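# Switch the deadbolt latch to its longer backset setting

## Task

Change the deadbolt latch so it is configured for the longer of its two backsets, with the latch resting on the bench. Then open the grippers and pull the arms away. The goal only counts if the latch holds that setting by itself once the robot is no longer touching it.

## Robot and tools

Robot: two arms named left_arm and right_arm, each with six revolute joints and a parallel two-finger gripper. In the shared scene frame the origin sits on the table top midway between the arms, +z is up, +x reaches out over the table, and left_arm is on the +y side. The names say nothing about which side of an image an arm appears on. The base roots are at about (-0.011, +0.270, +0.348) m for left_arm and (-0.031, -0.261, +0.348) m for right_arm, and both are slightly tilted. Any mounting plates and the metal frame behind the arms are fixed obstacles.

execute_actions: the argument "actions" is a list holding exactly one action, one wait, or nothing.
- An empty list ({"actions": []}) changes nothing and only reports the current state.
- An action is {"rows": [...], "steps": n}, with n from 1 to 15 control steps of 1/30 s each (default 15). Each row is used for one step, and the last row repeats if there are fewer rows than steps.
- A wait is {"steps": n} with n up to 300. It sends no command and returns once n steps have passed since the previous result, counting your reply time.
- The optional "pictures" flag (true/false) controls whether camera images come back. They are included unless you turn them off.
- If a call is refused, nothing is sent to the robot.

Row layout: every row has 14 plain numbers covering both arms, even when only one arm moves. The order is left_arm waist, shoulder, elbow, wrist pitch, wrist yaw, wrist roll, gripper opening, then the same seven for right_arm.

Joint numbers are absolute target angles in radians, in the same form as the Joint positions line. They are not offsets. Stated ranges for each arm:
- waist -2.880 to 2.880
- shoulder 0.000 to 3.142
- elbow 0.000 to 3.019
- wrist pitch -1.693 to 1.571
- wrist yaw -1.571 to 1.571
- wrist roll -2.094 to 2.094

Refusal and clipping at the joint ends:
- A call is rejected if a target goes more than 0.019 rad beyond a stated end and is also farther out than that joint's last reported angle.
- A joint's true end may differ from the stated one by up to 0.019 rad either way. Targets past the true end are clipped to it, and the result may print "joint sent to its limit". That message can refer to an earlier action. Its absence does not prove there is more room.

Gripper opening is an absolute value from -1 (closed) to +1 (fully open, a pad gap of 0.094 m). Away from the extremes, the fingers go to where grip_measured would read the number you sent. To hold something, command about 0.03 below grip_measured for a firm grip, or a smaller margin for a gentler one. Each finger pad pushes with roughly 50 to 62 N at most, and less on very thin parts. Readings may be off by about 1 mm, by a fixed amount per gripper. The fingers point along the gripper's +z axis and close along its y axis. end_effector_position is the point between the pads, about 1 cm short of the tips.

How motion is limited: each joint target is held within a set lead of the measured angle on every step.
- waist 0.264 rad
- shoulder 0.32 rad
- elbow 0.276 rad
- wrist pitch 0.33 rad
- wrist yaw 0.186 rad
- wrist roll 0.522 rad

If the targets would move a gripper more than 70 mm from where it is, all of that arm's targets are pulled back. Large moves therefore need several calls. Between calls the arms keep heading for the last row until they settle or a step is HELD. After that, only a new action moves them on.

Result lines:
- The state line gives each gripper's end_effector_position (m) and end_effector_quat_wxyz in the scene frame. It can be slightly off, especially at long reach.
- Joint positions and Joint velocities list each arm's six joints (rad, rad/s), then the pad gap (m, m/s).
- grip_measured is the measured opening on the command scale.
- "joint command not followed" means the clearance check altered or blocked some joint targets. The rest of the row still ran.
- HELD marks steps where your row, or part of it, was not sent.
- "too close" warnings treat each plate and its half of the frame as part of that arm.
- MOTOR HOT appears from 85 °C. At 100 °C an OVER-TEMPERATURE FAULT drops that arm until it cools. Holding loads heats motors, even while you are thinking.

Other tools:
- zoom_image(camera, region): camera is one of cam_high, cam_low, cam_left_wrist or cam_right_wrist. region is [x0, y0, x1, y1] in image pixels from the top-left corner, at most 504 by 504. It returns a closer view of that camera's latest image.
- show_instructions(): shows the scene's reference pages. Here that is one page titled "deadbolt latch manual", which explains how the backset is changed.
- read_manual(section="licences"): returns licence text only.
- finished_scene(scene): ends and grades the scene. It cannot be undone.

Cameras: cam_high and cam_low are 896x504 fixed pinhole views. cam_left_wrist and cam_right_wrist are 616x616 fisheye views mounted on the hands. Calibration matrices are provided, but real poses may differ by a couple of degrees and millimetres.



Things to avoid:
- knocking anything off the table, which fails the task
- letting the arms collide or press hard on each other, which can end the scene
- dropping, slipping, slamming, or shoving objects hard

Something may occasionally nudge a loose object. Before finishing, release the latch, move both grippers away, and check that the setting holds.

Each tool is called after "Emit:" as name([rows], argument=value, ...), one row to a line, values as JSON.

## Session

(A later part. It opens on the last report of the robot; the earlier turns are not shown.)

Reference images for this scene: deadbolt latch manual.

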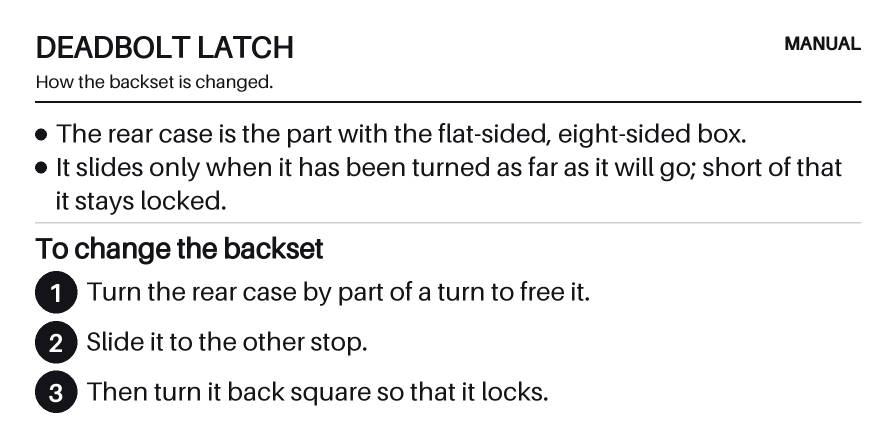

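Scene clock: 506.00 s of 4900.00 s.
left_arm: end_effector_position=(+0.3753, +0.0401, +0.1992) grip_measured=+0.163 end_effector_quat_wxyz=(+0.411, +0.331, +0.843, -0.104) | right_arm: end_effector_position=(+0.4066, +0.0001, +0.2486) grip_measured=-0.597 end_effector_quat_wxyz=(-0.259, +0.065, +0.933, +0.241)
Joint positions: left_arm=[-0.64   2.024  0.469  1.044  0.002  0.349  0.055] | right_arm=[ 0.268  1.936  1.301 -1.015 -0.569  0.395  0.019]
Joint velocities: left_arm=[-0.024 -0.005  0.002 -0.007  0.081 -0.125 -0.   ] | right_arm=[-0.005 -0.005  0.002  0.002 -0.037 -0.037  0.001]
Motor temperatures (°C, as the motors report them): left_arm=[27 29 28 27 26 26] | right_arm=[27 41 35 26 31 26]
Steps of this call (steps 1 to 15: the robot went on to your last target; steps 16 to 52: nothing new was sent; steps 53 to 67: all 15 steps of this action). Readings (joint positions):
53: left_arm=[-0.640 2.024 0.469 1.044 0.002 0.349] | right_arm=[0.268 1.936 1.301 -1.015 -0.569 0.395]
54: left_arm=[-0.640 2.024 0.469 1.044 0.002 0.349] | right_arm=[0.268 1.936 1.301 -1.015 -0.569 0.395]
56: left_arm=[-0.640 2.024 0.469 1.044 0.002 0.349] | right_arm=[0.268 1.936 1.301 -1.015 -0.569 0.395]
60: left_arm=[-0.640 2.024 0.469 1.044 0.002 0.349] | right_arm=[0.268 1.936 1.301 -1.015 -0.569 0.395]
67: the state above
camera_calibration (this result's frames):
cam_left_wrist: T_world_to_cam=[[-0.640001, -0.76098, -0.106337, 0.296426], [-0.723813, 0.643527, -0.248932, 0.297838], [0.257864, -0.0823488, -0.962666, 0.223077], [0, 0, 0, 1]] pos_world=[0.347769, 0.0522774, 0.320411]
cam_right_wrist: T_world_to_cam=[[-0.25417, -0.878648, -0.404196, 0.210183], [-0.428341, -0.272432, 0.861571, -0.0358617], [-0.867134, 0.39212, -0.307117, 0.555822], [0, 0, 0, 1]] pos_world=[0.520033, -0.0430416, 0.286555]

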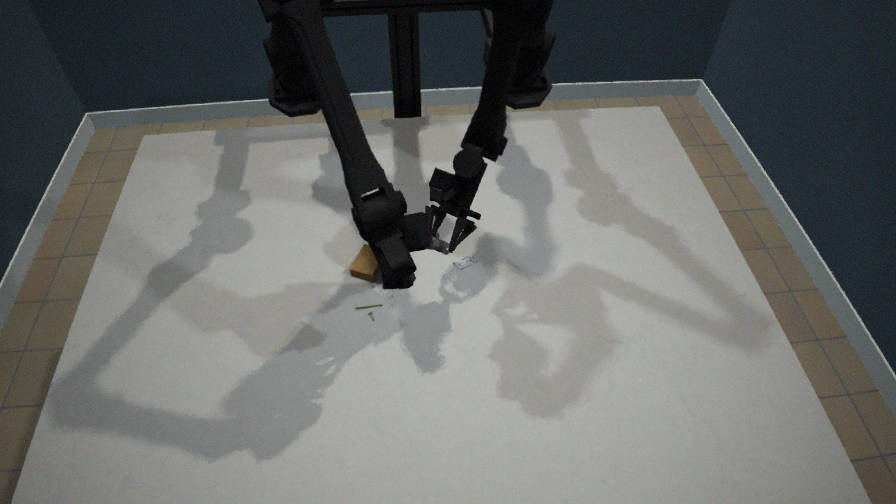

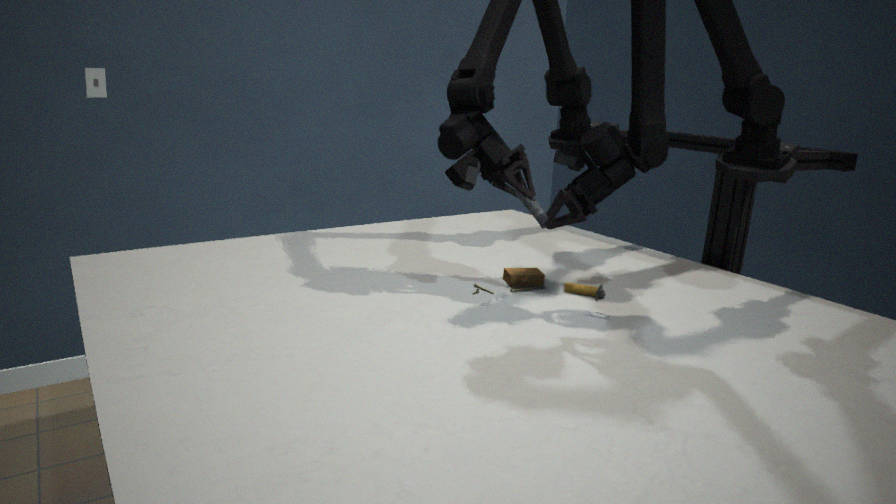

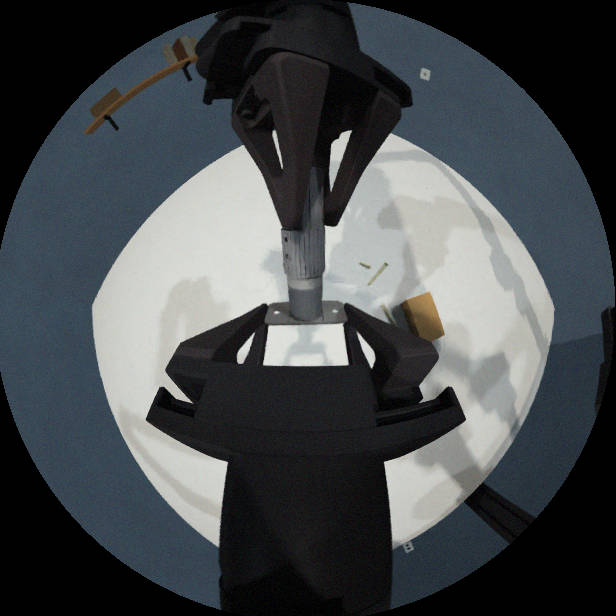

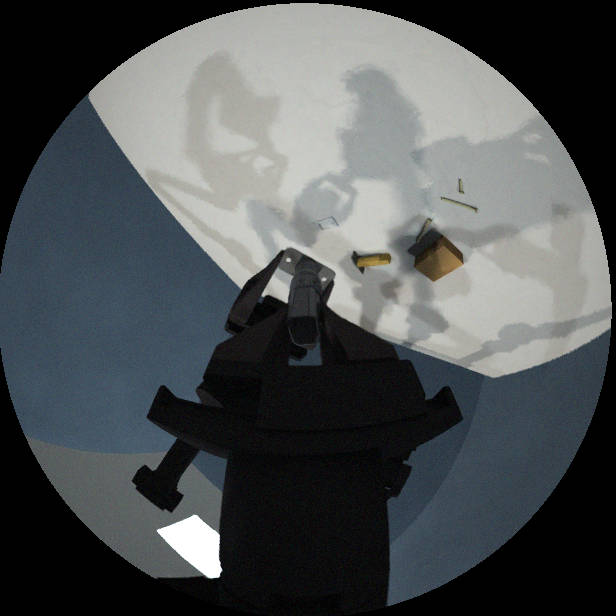

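Emit:
execute_actions([
  {"rows":[[-0.64,2.033,0.46,1.04,0,0.35,0.12,0.255,1.915,1.33,-1.025,-0.57,0.33,-0.63],[-0.64,2.033,0.46,1.04,0,0.35,0.12,0.255,1.915,1.33,-1.025,-0.57,0.27,-0.63],[-0.64,2.033,0.46,1.04,0,0.35,0.12,0.255,1.915,1.33,-1.025,-0.57,0.21,-0.63],[-0.64,2.033,0.46,1.04,0,0.35,0.12,0.255,1.915,1.33,-1.025,-0.57,0.15,-0.63],[-0.64,2.033,0.46,1.04,0,0.35,0.12,0.255,1.915,1.33,-1.025,-0.57,0.09,-0.63],[-0.64,2.033,0.46,1.04,0,0.35,0.12,0.255,1.915,1.33,-1.025,-0.57,0.03,-0.63],[-0.64,2.033,0.46,1.04,0,0.35,0.12,0.255,1.915,1.33,-1.025,-0.57,-0.03,-0.63],[-0.64,2.033,0.46,1.04,0,0.35,0.12,0.255,1.915,1.33,-1.025,-0.57,-0.09,-0.63],[-0.64,2.033,0.46,1.04,0,0.35,0.12,0.255,1.915,1.33,-1.025,-0.57,-0.15,-0.63],[-0.64,2.033,0.46,1.04,0,0.35,0.12,0.255,1.915,1.33,-1.025,-0.57,-0.21,-0.63],[-0.64,2.033,0.46,1.04,0,0.35,0.12,0.255,1.915,1.33,-1.025,-0.57,-0.27,-0.63],[-0.64,2.033,0.46,1.04,0,0.35,0.12,0.255,1.915,1.33,-1.025,-0.57,-0.33,-0.63],[-0.64,2.033,0.46,1.04,0,0.35,0.12,0.255,1.915,1.33,-1.025,-0.57,-0.39,-0.63],[-0.64,2.033,0.46,1.04,0,0.35,0.12,0.255,1.915,1.33,-1.025,-0.57,-0.45,-0.63],[-0.64,2.033,0.46,1.04,0,0.35,0.12,0.255,1.915,1.33,-1.025,-0.57,-0.5,-0.63]],"steps":15},
], pictures=false)

Emit:
execute_actions([
  {"rows":[[-0.64,2.033,0.46,1.04,0,0.35,0.12,0.255,1.915,1.33,-1.025,-0.57,-0.55,-0.63],[-0.64,2.033,0.46,1.04,0,0.35,0.12,0.255,1.915,1.33,-1.025,-0.57,-0.6,-0.63],[-0.64,2.033,0.46,1.04,0,0.35,0.12,0.255,1.915,1.33,-1.025,-0.57,-0.65,-0.63],[-0.64,2.033,0.46,1.04,0,0.35,0.12,0.255,1.915,1.33,-1.025,-0.57,-0.7,-0.63],[-0.64,2.033,0.46,1.04,0,0.35,0.12,0.255,1.915,1.33,-1.025,-0.57,-0.75,-0.63],[-0.64,2.033,0.46,1.04,0,0.35,0.12,0.255,1.915,1.33,-1.025,-0.57,-0.8,-0.63]],"steps":15},
])

Scene clock: 529.70 s of 4900.00 s.
left_arm: end_effector_position=(+0.3765, +0.0425, +0.1988) grip_measured=+0.163 end_effector_quat_wxyz=(+0.412, +0.329, +0.845, -0.097) | right_arm: end_effector_position=(+0.4056, -0.0021, +0.2489) grip_measured=-0.607 end_effector_quat_wxyz=(-0.179, -0.215, +0.910, +0.307)
Joint positions: left_arm=[-0.64   2.024  0.469  1.044 -0.014  0.349  0.055] | right_arm=[ 0.265  1.936  1.301 -1.024 -0.568 -0.214  0.018]
Joint velocities: left_arm=[-0.015 -0.005 -0.002 -0.007  0.007  0.022 -0.001] | right_arm=[-0.015  0.005  0.007 -0.027  0.022 -1.473  0.002]
Motor temperatures (°C, as the motors report them): left_arm=[27 28 28 27 26 26] | right_arm=[27 43 37 26 31 25]
Steps of this call (steps 1 to 15: the robot went on to your last target; steps 16 to 90: nothing new was sent; then 20.20 s passed at rest; steps 91 to 105: all 15 steps of this action). Readings (joint positions):
91: left_arm=[-0.640 2.024 0.469 1.044 0.002 0.349] | right_arm=[0.268 1.936 1.301 -1.015 -0.569 0.386]
92: left_arm=[-0.640 2.024 0.469 1.044 0.000 0.349] | right_arm=[0.268 1.936 1.301 -1.016 -0.569 0.368]
94: left_arm=[-0.640 2.024 0.469 1.044 -0.001 0.349] | right_arm=[0.268 1.936 1.301 -1.018 -0.569 0.309]
98: left_arm=[-0.640 2.024 0.469 1.044 -0.004 0.349] | right_arm=[0.266 1.936 1.301 -1.019 -0.568 0.142]
105: the state above

Scene clock: 530.20 s of 4900.00 s.
left_arm: end_effector_position=(+0.3781, +0.0441, +0.1995) grip_measured=+0.163 end_effector_quat_wxyz=(+0.413, +0.328, +0.845, -0.092) | right_arm: end_effector_position=(+0.4055, -0.0060, +0.2485) grip_measured=-0.588 end_effector_quat_wxyz=(-0.108, -0.416, +0.838, +0.337)
Joint positions: left_arm=[-0.639  2.021  0.469  1.044 -0.024  0.353  0.055] | right_arm=[ 0.26   1.936  1.301 -1.032 -0.561 -0.676  0.019]
Joint velocities: left_arm=[-0.005 -0.005  0.012  0.002  0.037 -0.022  0.001] | right_arm=[-0.015 -0.005 -0.012 -0.007  0.051 -0.11  -0.001]
Motor temperatures (°C, as the motors report them): left_arm=[27 28 28 27 26 26] | right_arm=[27 43 37 26 31 25]
Steps of this call (steps 1 to 15: all 15 steps of this action). Readings (joint positions):
1: left_arm=[-0.640 2.024 0.469 1.044 -0.016 0.349] | right_arm=[0.265 1.936 1.301 -1.025 -0.568 -0.263]
2: left_arm=[-0.640 2.024 0.469 1.044 -0.018 0.349] | right_arm=[0.264 1.936 1.301 -1.026 -0.567 -0.311]
4: left_arm=[-0.640 2.024 0.469 1.044 -0.020 0.350] | right_arm=[0.263 1.936 1.301 -1.027 -0.565 -0.402]
8: left_arm=[-0.640 2.022 0.469 1.044 -0.023 0.353] | right_arm=[0.261 1.936 1.301 -1.031 -0.561 -0.569]
15: the state above
camera_calibration (this result's frames):
cam_left_wrist: T_world_to_cam=[[-0.625672, -0.769948, -0.125363, 0.300043], [-0.732774, 0.635201, -0.244055, 0.300199], [0.267541, -0.0608356, -0.961624, 0.218147], [0, 0, 0, 1]] pos_world=[0.349343, 0.0536017, 0.320655]
cam_right_wrist: T_world_to_cam=[[0.618841, -0.440951, -0.650075, -0.0857723], [-0.252752, -0.895343, 0.36671, 0.0100957], [-0.743742, -0.0626279, -0.665527, 0.593511], [0, 0, 0, 1]] pos_world=[0.49705, 0.00838804, 0.335537]

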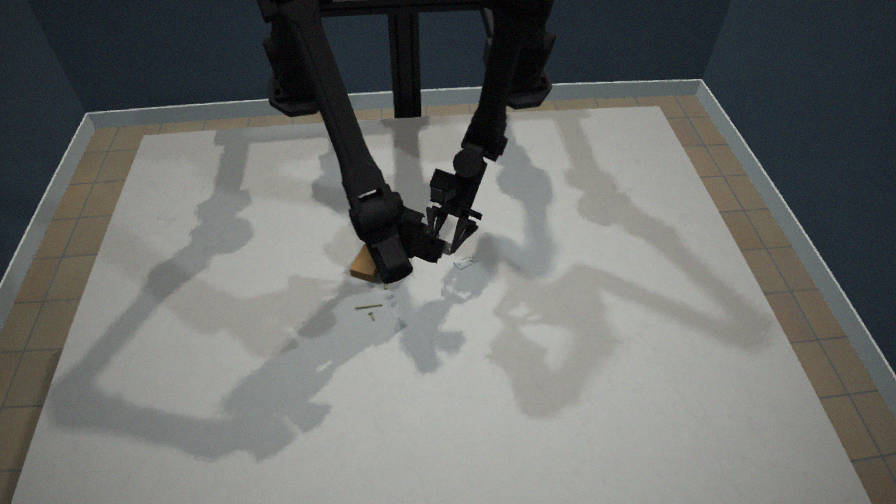

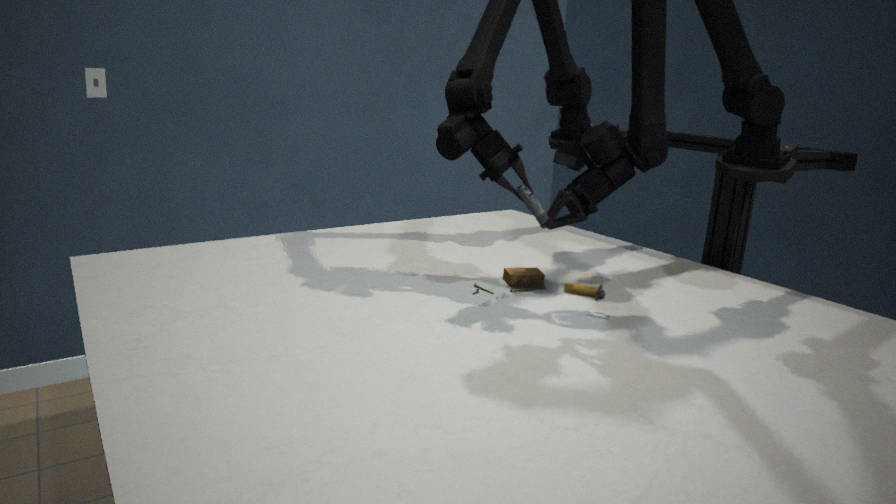

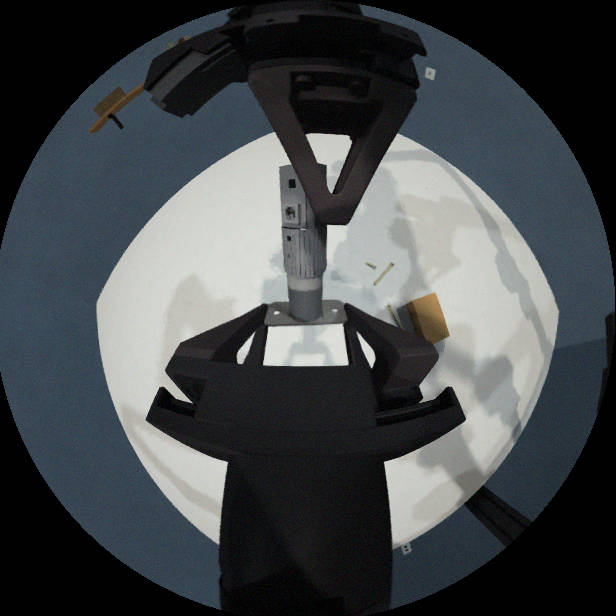

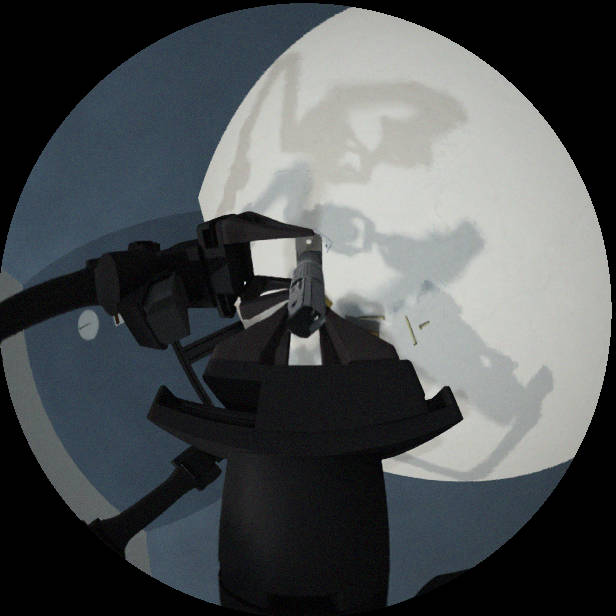

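Emit:
execute_actions([
  {"rows":[[-0.64,2.033,0.46,1.04,0,0.35,0.12,0.26,1.93,1.305,-1.03,-0.565,-0.7,-0.63],[-0.64,2.033,0.46,1.04,0,0.35,0.12,0.26,1.93,1.305,-1.03,-0.565,-0.7,-0.63],[-0.64,2.033,0.46,1.04,0,0.35,0.12,0.26,1.93,1.305,-1.03,-0.565,-0.7,-0.63],[-0.64,2.033,0.46,1.04,0,0.35,0.12,0.26,1.93,1.305,-1.03,-0.565,-0.7,-0.63],[-0.64,2.033,0.46,1.04,0,0.35,0.12,0.26,1.93,1.305,-1.03,-0.565,-0.7,-0.63],[-0.64,2.033,0.46,1.04,0,0.35,0.12,0.26,1.93,1.305,-1.03,-0.565,-0.7,0.3]],"steps":15},
])

Emit:
zoom_image(camera="cam_left_wrist", region=[230, 140, 390, 340])

Emit:
zoom_image(camera="cam_right_wrist", region=[230, 210, 390, 370])

Scene clock: 543.07 s of 4900.00 s.
left_arm: end_effector_position=(+0.3745, +0.0421, +0.1997) grip_measured=+0.163 end_effector_quat_wxyz=(+0.411, +0.332, +0.843, -0.100) | right_arm: end_effector_position=(+0.4037, -0.0065, +0.2480) grip_measured=+0.298 end_effector_quat_wxyz=(-0.107, -0.420, +0.835, +0.338)
Joint positions: left_arm=[-0.639  2.021  0.464  1.044 -0.004  0.353  0.055] | right_arm=[ 0.259  1.936  1.297 -1.032 -0.563 -0.69   0.061]
Joint velocities: left_arm=[-0.024 -0.005 -0.002  0.002  0.022 -0.037  0.   ] | right_arm=[ 0.005  0.005  0.017  0.017 -0.007 -0.022 -0.001]
Motor temperatures (°C, as the motors report them): left_arm=[27 28 28 27 27 26] | right_arm=[27 43 37 26 31 26]
Steps of this call (steps 1 to 30: the robot went on to your last target; steps 31 to 90: nothing new was sent; then 9.37 s passed at rest; steps 91 to 105: all 15 steps of this action). Readings (joint positions):
91: left_arm=[-0.639 2.021 0.469 1.044 -0.024 0.353] | right_arm=[0.259 1.936 1.300 -1.032 -0.560 -0.698]
92: left_arm=[-0.639 2.021 0.469 1.044 -0.022 0.353] | right_arm=[0.259 1.936 1.298 -1.032 -0.560 -0.688]
94: left_arm=[-0.639 2.021 0.469 1.044 -0.019 0.353] | right_arm=[0.259 1.936 1.297 -1.032 -0.560 -0.677]
98: left_arm=[-0.639 2.021 0.467 1.044 -0.005 0.353] | right_arm=[0.259 1.936 1.297 -1.032 -0.563 -0.681]
105: the state above
camera_calibration (this result's frames):
cam_left_wrist: T_world_to_cam=[[-0.638249, -0.761526, -0.112765, 0.298164], [-0.724768, 0.643788, -0.245455, 0.295743], [0.259517, -0.0749331, -0.962827, 0.222974], [0, 0, 0, 1]] pos_world=[0.346782, 0.0533722, 0.320899]
cam_right_wrist: T_world_to_cam=[[0.624276, -0.430911, -0.651609, -0.0869511], [-0.245153, -0.900036, 0.360327, 0.00789016], [-0.741741, -0.0651997, -0.66751, 0.591517], [0, 0, 0, 1]] pos_world=[0.494968, 0.0082, 0.335343]

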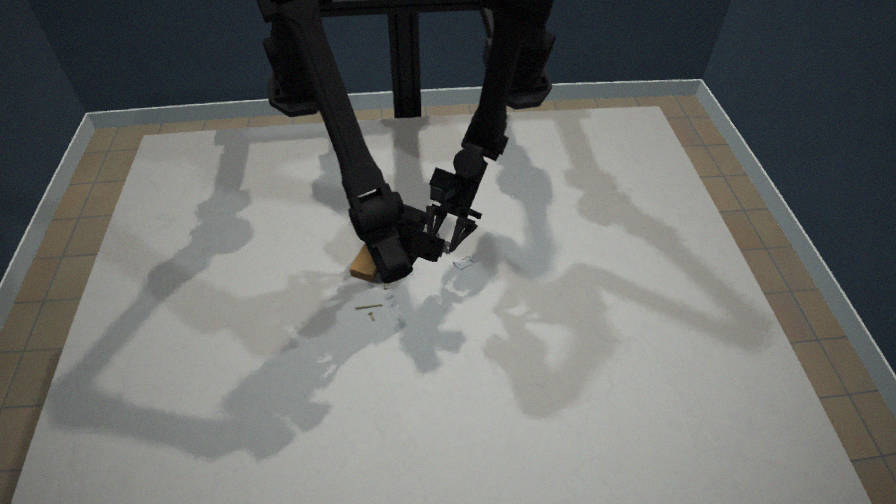

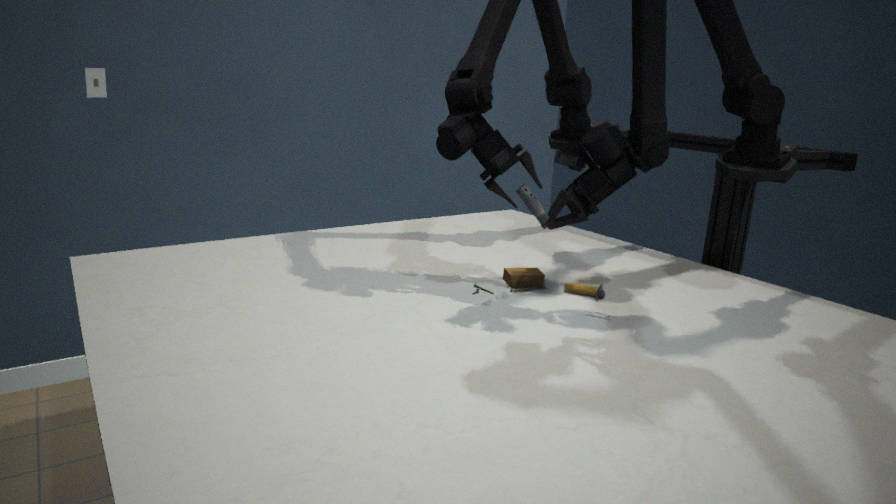

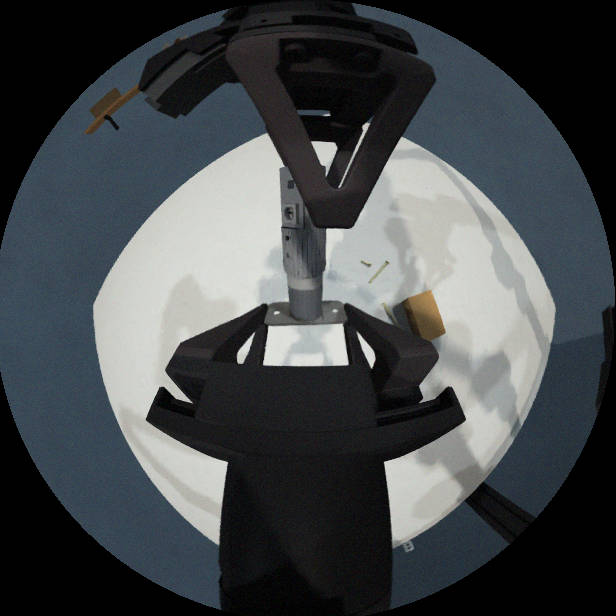

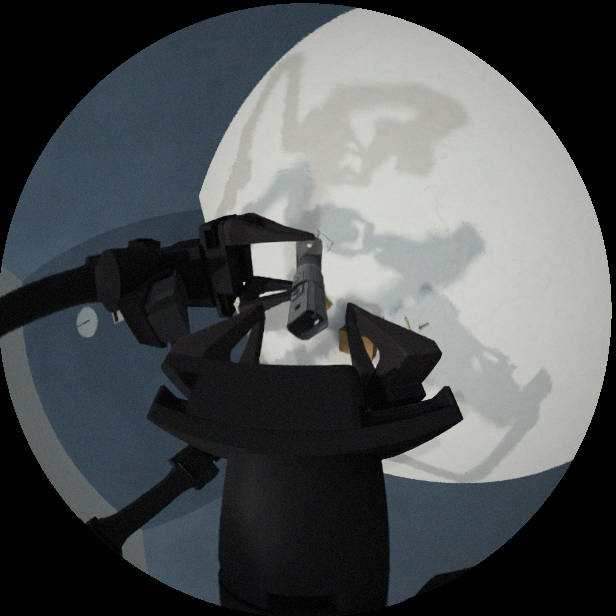

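Region (230, 140, 390, 340) of cam_left_wrist's 616x616 image, scaled by 2.520, with more detail than that image has; it fills the left 403 columns of this view, and the rest is white.

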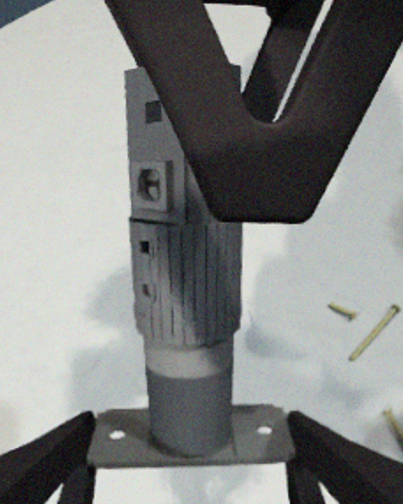

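Region (230, 210, 390, 370) of cam_right_wrist's 616x616 image, scaled by 3.150, with more detail than that image has.

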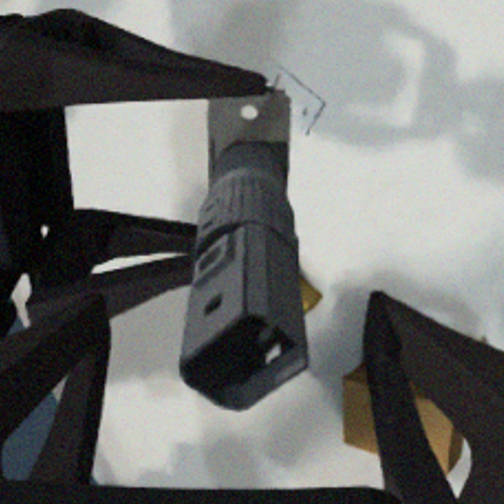

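Emit:
execute_actions([
  {"rows":[[-0.64,2.033,0.46,1.04,0,0.35,0.12,0.262,1.935,1.30,-1.03,-0.57,-0.55,0.4],[-0.64,2.033,0.46,1.04,0,0.35,0.12,0.265,1.935,1.30,-1.025,-0.57,-0.4,0.4],[-0.64,2.033,0.46,1.04,0,0.35,0.12,0.27,1.935,1.30,-1.02,-0.57,-0.25,0.4],[-0.64,2.033,0.46,1.04,0,0.35,0.12,0.275,1.94,1.30,-1.015,-0.57,-0.1,0.4],[-0.64,2.033,0.46,1.04,0,0.35,0.12,0.28,1.94,1.30,-1.01,-0.57,0.05,0.4],[-0.64,2.033,0.46,1.04,0,0.35,0.12,0.285,1.94,1.30,-1.005,-0.575,0.2,0.4],[-0.64,2.033,0.46,1.04,0,0.35,0.12,0.285,1.94,1.30,-1.0,-0.575,0.3,0.4],[-0.64,2.033,0.46,1.04,0,0.35,0.12,0.285,1.94,1.30,-0.995,-0.575,0.4,0.4]],"steps":15},
], pictures=false)

Emit:
execute_actions([
  {"steps":12},
])

Scene clock: 569.63 s of 4900.00 s.
left_arm: end_effector_position=(+0.3745, +0.0421, +0.1997) grip_measured=+0.163 end_effector_quat_wxyz=(+0.411, +0.332, +0.843, -0.101) | right_arm: end_effector_position=(+0.4041, +0.0049, +0.2483) grip_measured=+0.399 end_effector_quat_wxyz=(-0.245, +0.011, +0.935, +0.257)
Joint positions: left_arm=[-0.639  2.021  0.464  1.044 -0.004  0.353  0.055] | right_arm=[ 0.277  1.936  1.297 -1.006 -0.573  0.289  0.066]
Joint velocities: left_arm=[ 0.005 -0.005 -0.012  0.007  0.037 -0.066  0.001] | right_arm=[-0.024 -0.005 -0.007 -0.012 -0.007  0.637  0.   ]
Motor temperatures (°C, as the motors report them): left_arm=[27 28 28 27 26 26] | right_arm=[27 42 36 26 31 26]
Steps of this call (steps 1 to 15: the robot went on to your last target; steps 16 to 90: nothing new was sent; then 23.07 s passed at rest; steps 91 to 105: all 15 steps of this action). Readings (joint positions):
91: left_arm=[-0.639 2.021 0.464 1.044 -0.004 0.353] | right_arm=[0.259 1.936 1.297 -1.032 -0.565 -0.674]
92: left_arm=[-0.639 2.021 0.464 1.044 -0.004 0.353] | right_arm=[0.259 1.936 1.297 -1.032 -0.567 -0.630]
94: left_arm=[-0.639 2.021 0.464 1.044 -0.004 0.353] | right_arm=[0.260 1.936 1.297 -1.030 -0.568 -0.483]
98: left_arm=[-0.639 2.021 0.464 1.044 -0.004 0.353] | right_arm=[0.265 1.936 1.297 -1.015 -0.572 -0.096]
105: the state above

Scene clock: 570.03 s of 4900.00 s.
left_arm: end_effector_position=(+0.3745, +0.0421, +0.1997) grip_measured=+0.163 end_effector_quat_wxyz=(+0.411, +0.332, +0.843, -0.101) | right_arm: end_effector_position=(+0.4041, +0.0049, +0.2483) grip_measured=+0.399 end_effector_quat_wxyz=(-0.257, +0.055, +0.933, +0.245)
Joint positions: left_arm=[-0.639  2.021  0.464  1.044 -0.004  0.353  0.055] | right_arm=[ 0.277  1.936  1.297 -1.006 -0.573  0.385  0.066]
Joint velocities: left_arm=[-0.005 -0.005  0.002 -0.002  0.007  0.022 -0.   ] | right_arm=[-0.005 -0.024 -0.017 -0.002 -0.037  0.11  -0.   ]
Motor temperatures (°C, as the motors report them): left_arm=[27 28 28 27 26 26] | right_arm=[27 42 36 26 31 26]
Steps of this call (steps 1 to 12: the robot went on to your last target). Readings (joint positions):
1: left_arm=[-0.639 2.021 0.464 1.044 -0.004 0.353] | right_arm=[0.277 1.936 1.297 -1.006 -0.573 0.310]
2: left_arm=[-0.639 2.021 0.464 1.044 -0.004 0.353] | right_arm=[0.277 1.936 1.297 -1.006 -0.573 0.326]
4: left_arm=[-0.639 2.021 0.464 1.044 -0.004 0.353] | right_arm=[0.277 1.936 1.297 -1.006 -0.573 0.350]
8: left_arm=[-0.639 2.021 0.464 1.044 -0.004 0.353] | right_arm=[0.277 1.936 1.297 -1.006 -0.573 0.375]
12: the state above
camera_calibration (this result's frames):
cam_left_wrist: T_world_to_cam=[[-0.638475, -0.761371, -0.112535, 0.298135], [-0.724602, 0.643935, -0.24556, 0.295713], [0.259427, -0.075241, -0.962827, 0.223034], [0, 0, 0, 1]] pos_world=[0.346765, 0.053352, 0.320909]
cam_right_wrist: T_world_to_cam=[[-0.237356, -0.877143, -0.417472, 0.210146], [-0.431605, -0.289783, 0.85425, -0.0321751], [-0.870275, 0.382944, -0.309798, 0.553716], [0, 0, 0, 1]] pos_world=[0.517877, -0.0370377, 0.286756]

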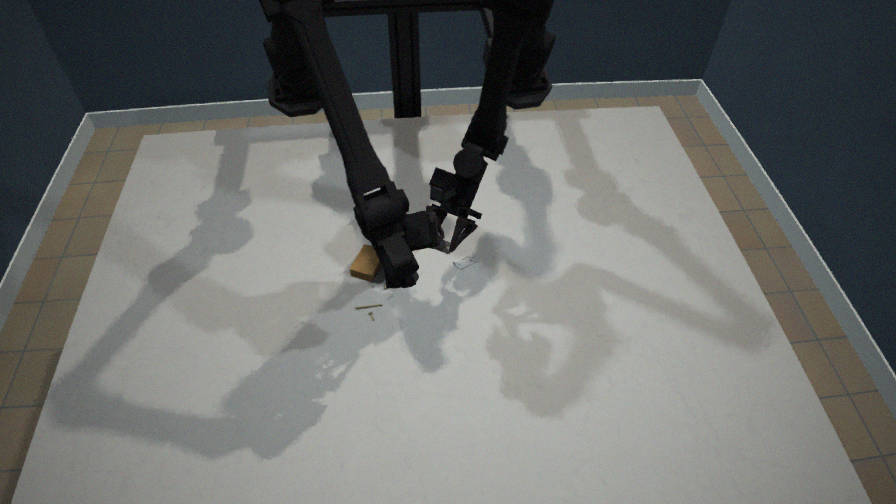

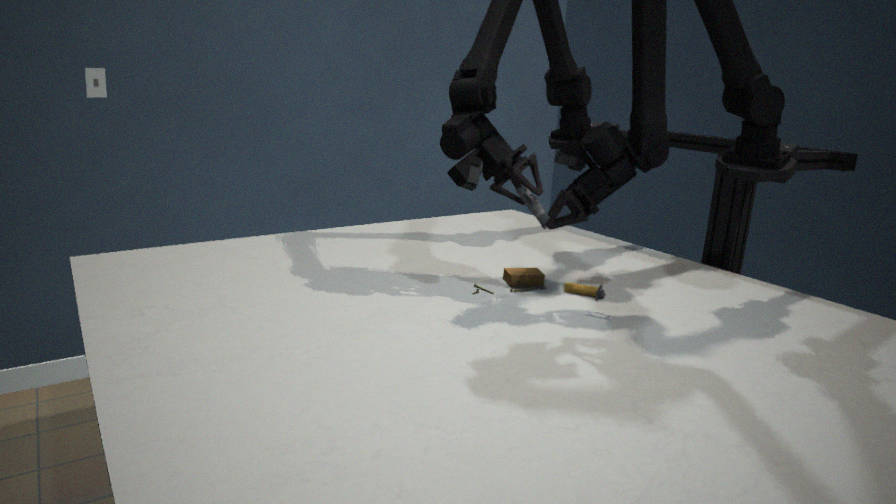

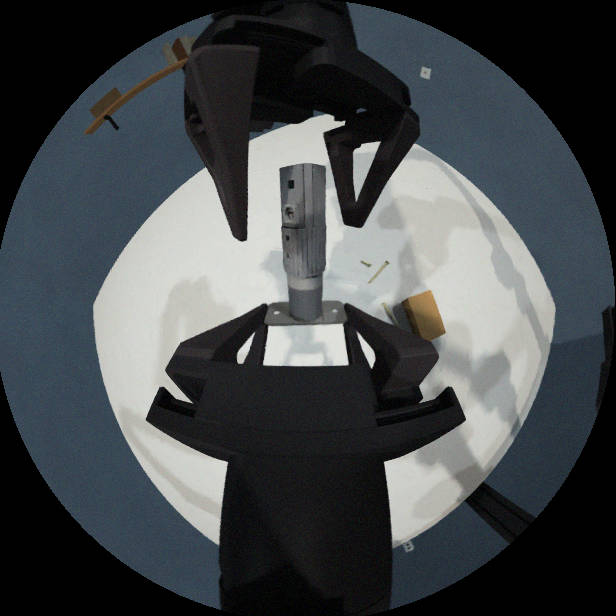

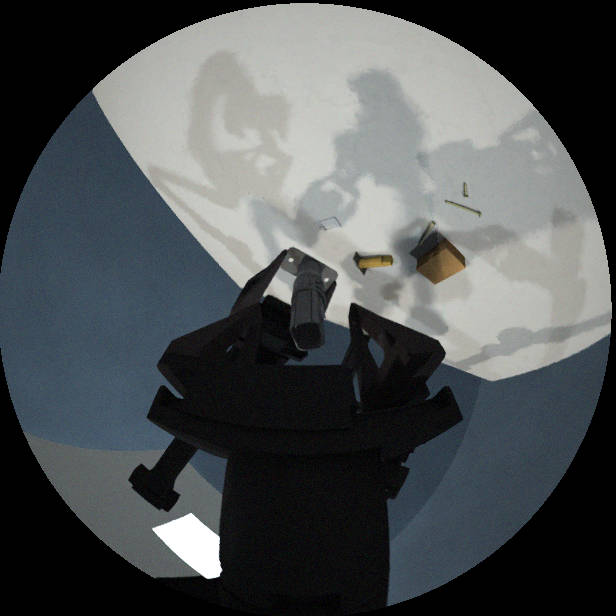

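Emit:
execute_actions([
  {"rows":[[-0.64,2.033,0.46,1.04,0,0.35,0.12,0.295,1.95,1.28,-0.985,-0.578,0.40,0.0],[-0.64,2.033,0.46,1.04,0,0.35,0.12,0.295,1.95,1.28,-0.985,-0.578,0.40,0.0],[-0.64,2.033,0.46,1.04,0,0.35,0.12,0.295,1.95,1.28,-0.985,-0.578,0.40,-0.2],[-0.64,2.033,0.46,1.04,0,0.35,0.12,0.295,1.95,1.28,-0.985,-0.578,0.40,-0.2],[-0.64,2.033,0.46,1.04,0,0.35,0.12,0.295,1.95,1.28,-0.985,-0.578,0.40,-0.35],[-0.64,2.033,0.46,1.04,0,0.35,0.12,0.295,1.95,1.28,-0.985,-0.578,0.40,-0.35],[-0.64,2.033,0.46,1.04,0,0.35,0.12,0.295,1.95,1.28,-0.985,-0.578,0.40,-0.45],[-0.64,2.033,0.46,1.04,0,0.35,0.12,0.295,1.95,1.28,-0.985,-0.578,0.40,-0.45],[-0.64,2.033,0.46,1.04,0,0.35,0.12,0.295,1.95,1.28,-0.985,-0.578,0.40,-0.52],[-0.64,2.033,0.46,1.04,0,0.35,0.12,0.295,1.95,1.28,-0.985,-0.578,0.40,-0.52],[-0.64,2.033,0.46,1.04,0,0.35,0.12,0.295,1.95,1.28,-0.985,-0.578,0.40,-0.56],[-0.64,2.033,0.46,1.04,0,0.35,0.12,0.295,1.95,1.28,-0.985,-0.578,0.40,-0.64]],"steps":15},
])

Scene clock: 581.63 s of 4900.00 s.
left_arm: end_effector_position=(+0.3745, +0.0421, +0.1997) grip_measured=+0.163 end_effector_quat_wxyz=(+0.411, +0.332, +0.843, -0.101) | right_arm: end_effector_position=(+0.3962, +0.0066, +0.2456) grip_measured=-0.566 end_effector_quat_wxyz=(-0.263, +0.056, +0.932, +0.244)
Joint positions: left_arm=[-0.639  2.021  0.464  1.044 -0.004  0.353  0.055] | right_arm=[ 0.284  1.936  1.281 -0.996 -0.576  0.393  0.02 ]
Joint velocities: left_arm=[ 0.005 -0.015  0.012  0.012  0.007  0.037  0.   ] | right_arm=[-0.015 -0.015 -0.012 -0.002 -0.037  0.007 -0.   ]
Motor temperatures (°C, as the motors report them): left_arm=[27 28 28 27 26 26] | right_arm=[27 42 35 26 31 25]
Steps of this call (steps 1 to 30: the robot went on to your last target; steps 31 to 90: nothing new was sent; then 8.10 s passed at rest; steps 91 to 105: all 15 steps of this action). Readings (joint positions):
91: left_arm=[-0.639 2.021 0.464 1.044 -0.004 0.353] | right_arm=[0.277 1.936 1.296 -1.003 -0.574 0.391]
92: left_arm=[-0.639 2.021 0.464 1.044 -0.004 0.353] | right_arm=[0.277 1.936 1.293 -1.000 -0.575 0.391]
94: left_arm=[-0.639 2.021 0.464 1.044 -0.004 0.353] | right_arm=[0.279 1.936 1.287 -0.997 -0.576 0.392]
98: left_arm=[-0.639 2.021 0.464 1.044 -0.004 0.353] | right_arm=[0.284 1.936 1.281 -0.996 -0.576 0.392]
105: the state above
camera_calibration (this result's frames):
cam_left_wrist: T_world_to_cam=[[-0.638475, -0.761371, -0.112535, 0.298135], [-0.724602, 0.643935, -0.24556, 0.295713], [0.259427, -0.075241, -0.962827, 0.223034], [0, 0, 0, 1]] pos_world=[0.346765, 0.053352, 0.320909]
cam_right_wrist: T_world_to_cam=[[-0.241303, -0.878094, -0.413187, 0.209154], [-0.421725, -0.288582, 0.859575, -0.0380274], [-0.874026, 0.38167, -0.300679, 0.544575], [0, 0, 0, 1]] pos_world=[0.510405, -0.0351649, 0.282849]

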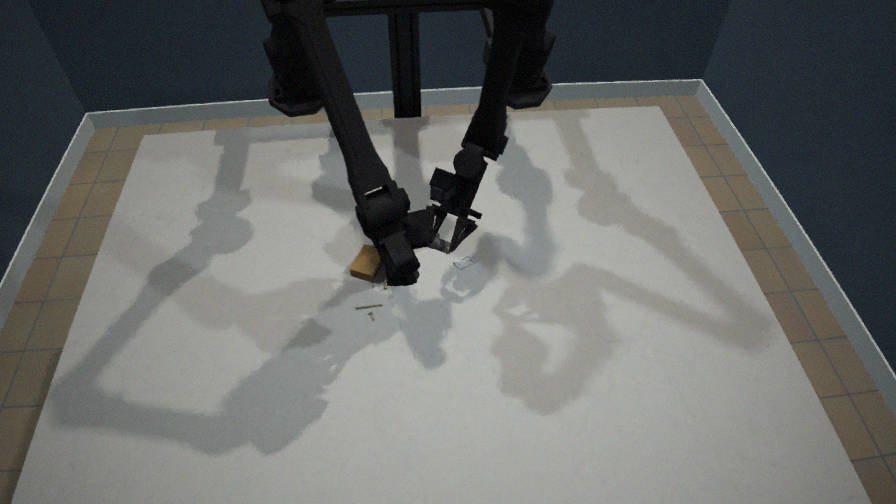

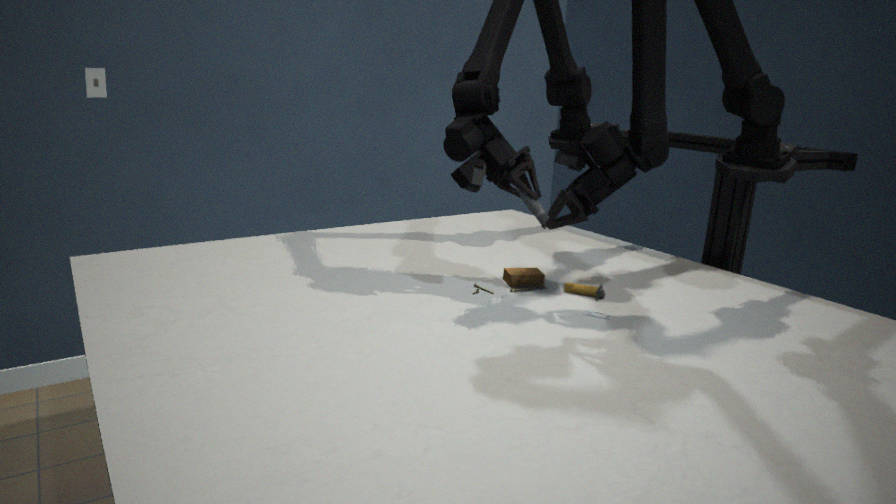

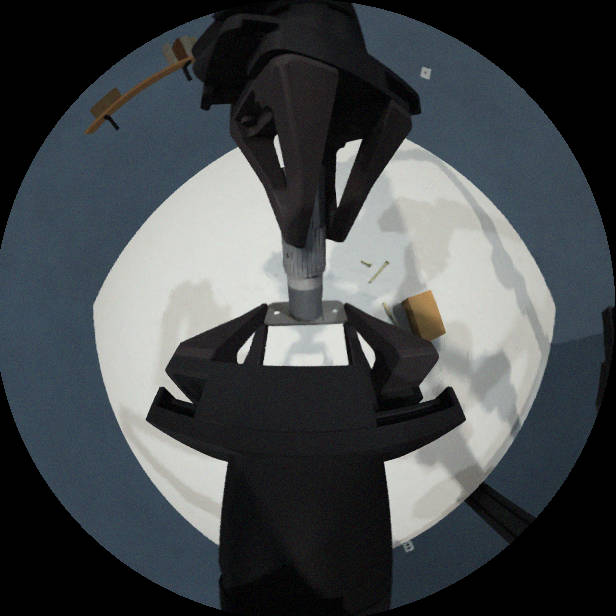

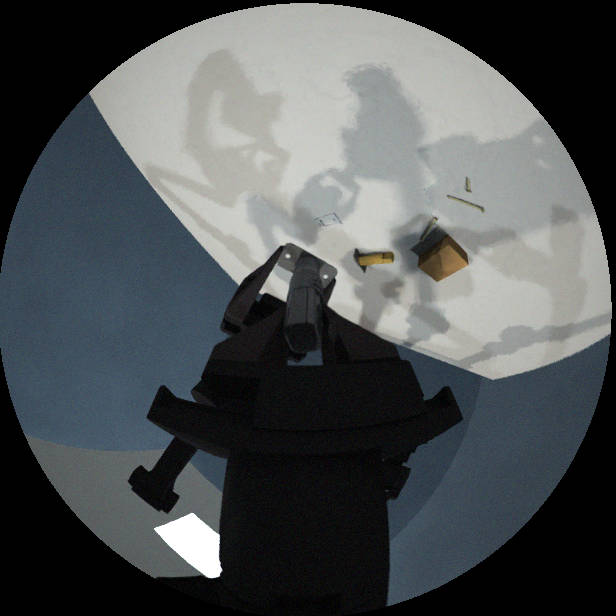

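Emit:
execute_actions([
  {"rows":[[-0.64,2.033,0.46,1.04,0,0.35,0.12,0.285,1.935,1.29,-1.0,-0.575,0.40,-0.62],[-0.64,2.033,0.46,1.04,0,0.35,0.12,0.275,1.92,1.30,-1.01,-0.573,0.40,-0.62],[-0.64,2.033,0.46,1.04,0,0.35,0.12,0.268,1.91,1.31,-1.015,-0.572,0.40,-0.62],[-0.64,2.033,0.46,1.04,0,0.35,0.12,0.262,1.905,1.32,-1.02,-0.572,0.40,-0.62]],"steps":15},
])

Scene clock: 589.10 s of 4900.00 s.
left_arm: end_effector_position=(+0.3743, +0.0412, +0.1999) grip_measured=+0.163 end_effector_quat_wxyz=(+0.411, +0.333, +0.842, -0.103) | right_arm: end_effector_position=(+0.3975, +0.0040, +0.2477) grip_measured=-0.566 end_effector_quat_wxyz=(-0.264, +0.059, +0.932, +0.242)
Joint positions: left_arm=[-0.639  2.021  0.465  1.044  0.001  0.353  0.055] | right_arm=[ 0.28   1.932  1.283 -1.006 -0.573  0.393  0.02 ]
Joint velocities: left_arm=[-0.005 -0.015  0.017  0.007 -0.007  0.066 -0.001] | right_arm=[-0.005  0.005 -0.007 -0.012 -0.037 -0.007 -0.001]
Motor temperatures (°C, as the motors report them): left_arm=[27 28 28 27 26 26] | right_arm=[27 42 35 26 31 25]
Steps of this call (steps 1 to 15: the robot went on to your last target; steps 16 to 90: nothing new was sent; then 3.97 s passed at rest; steps 91 to 105: all 15 steps of this action). Readings (joint positions):
91: left_arm=[-0.639 2.021 0.464 1.044 -0.004 0.353] | right_arm=[0.284 1.936 1.281 -0.996 -0.575 0.393]
92: left_arm=[-0.639 2.021 0.464 1.044 -0.004 0.353] | right_arm=[0.284 1.936 1.281 -0.997 -0.574 0.393]
94: left_arm=[-0.639 2.021 0.464 1.044 -0.002 0.353] | right_arm=[0.284 1.935 1.281 -1.000 -0.573 0.393]
98: left_arm=[-0.639 2.021 0.465 1.044 0.001 0.353] | right_arm=[0.280 1.932 1.283 -1.006 -0.573 0.393]
105: the state above
camera_calibration (this result's frames):
cam_left_wrist: T_world_to_cam=[[-0.641314, -0.759406, -0.109629, 0.297794], [-0.722393, 0.645755, -0.247284, 0.295594], [0.258583, -0.0793914, -0.962721, 0.22367], [0, 0, 0, 1]] pos_world=[0.346677, 0.0530225, 0.321074]
cam_right_wrist: T_world_to_cam=[[-0.245499, -0.879184, -0.408369, 0.208591], [-0.419994, -0.283206, 0.862206, -0.0414008], [-0.873691, 0.383183, -0.299726, 0.546966], [0, 0, 0, 1]] pos_world=[0.511699, -0.037923, 0.284818]

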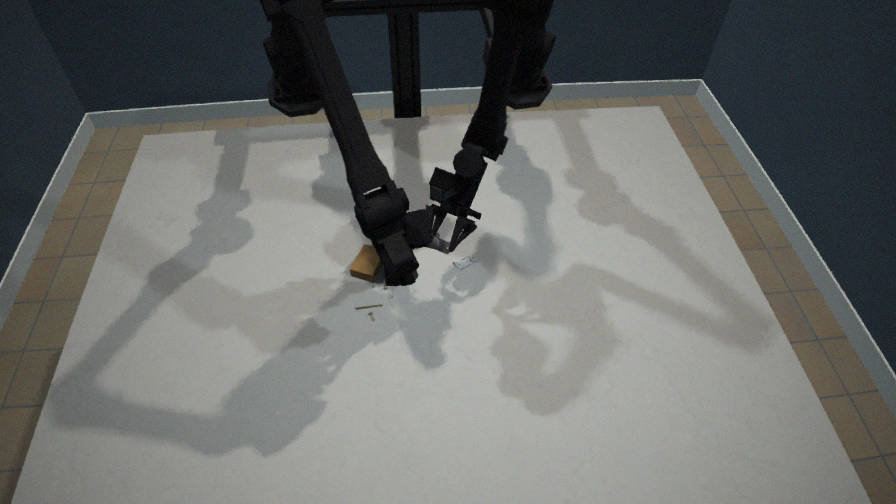

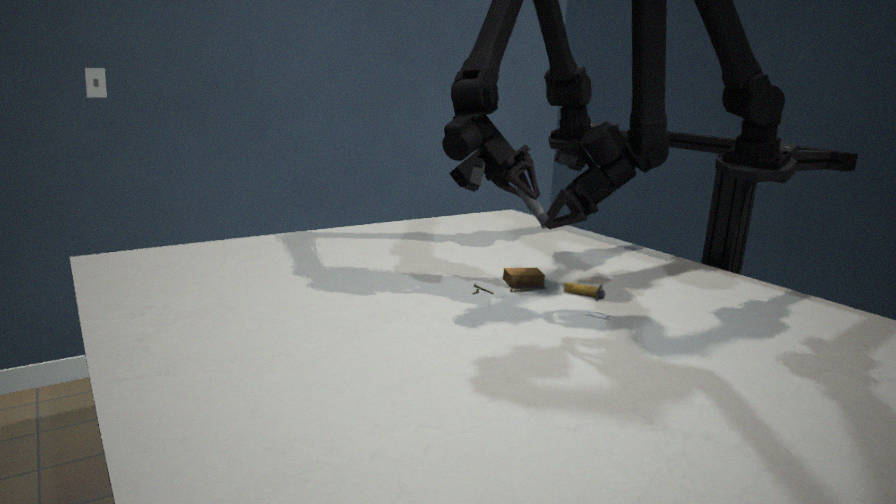

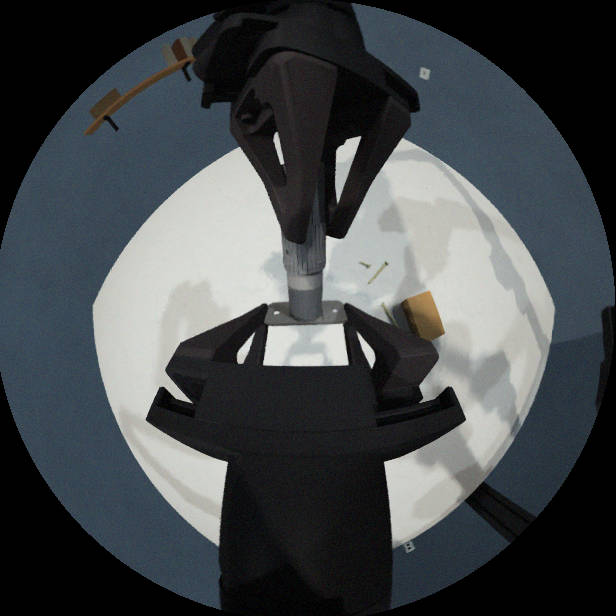

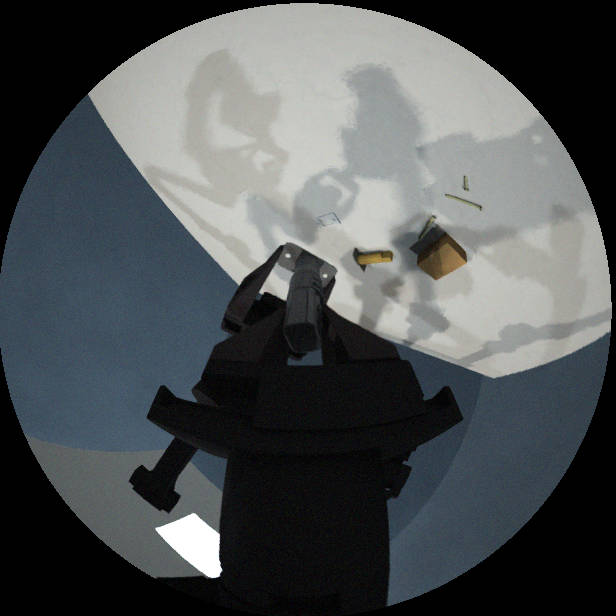

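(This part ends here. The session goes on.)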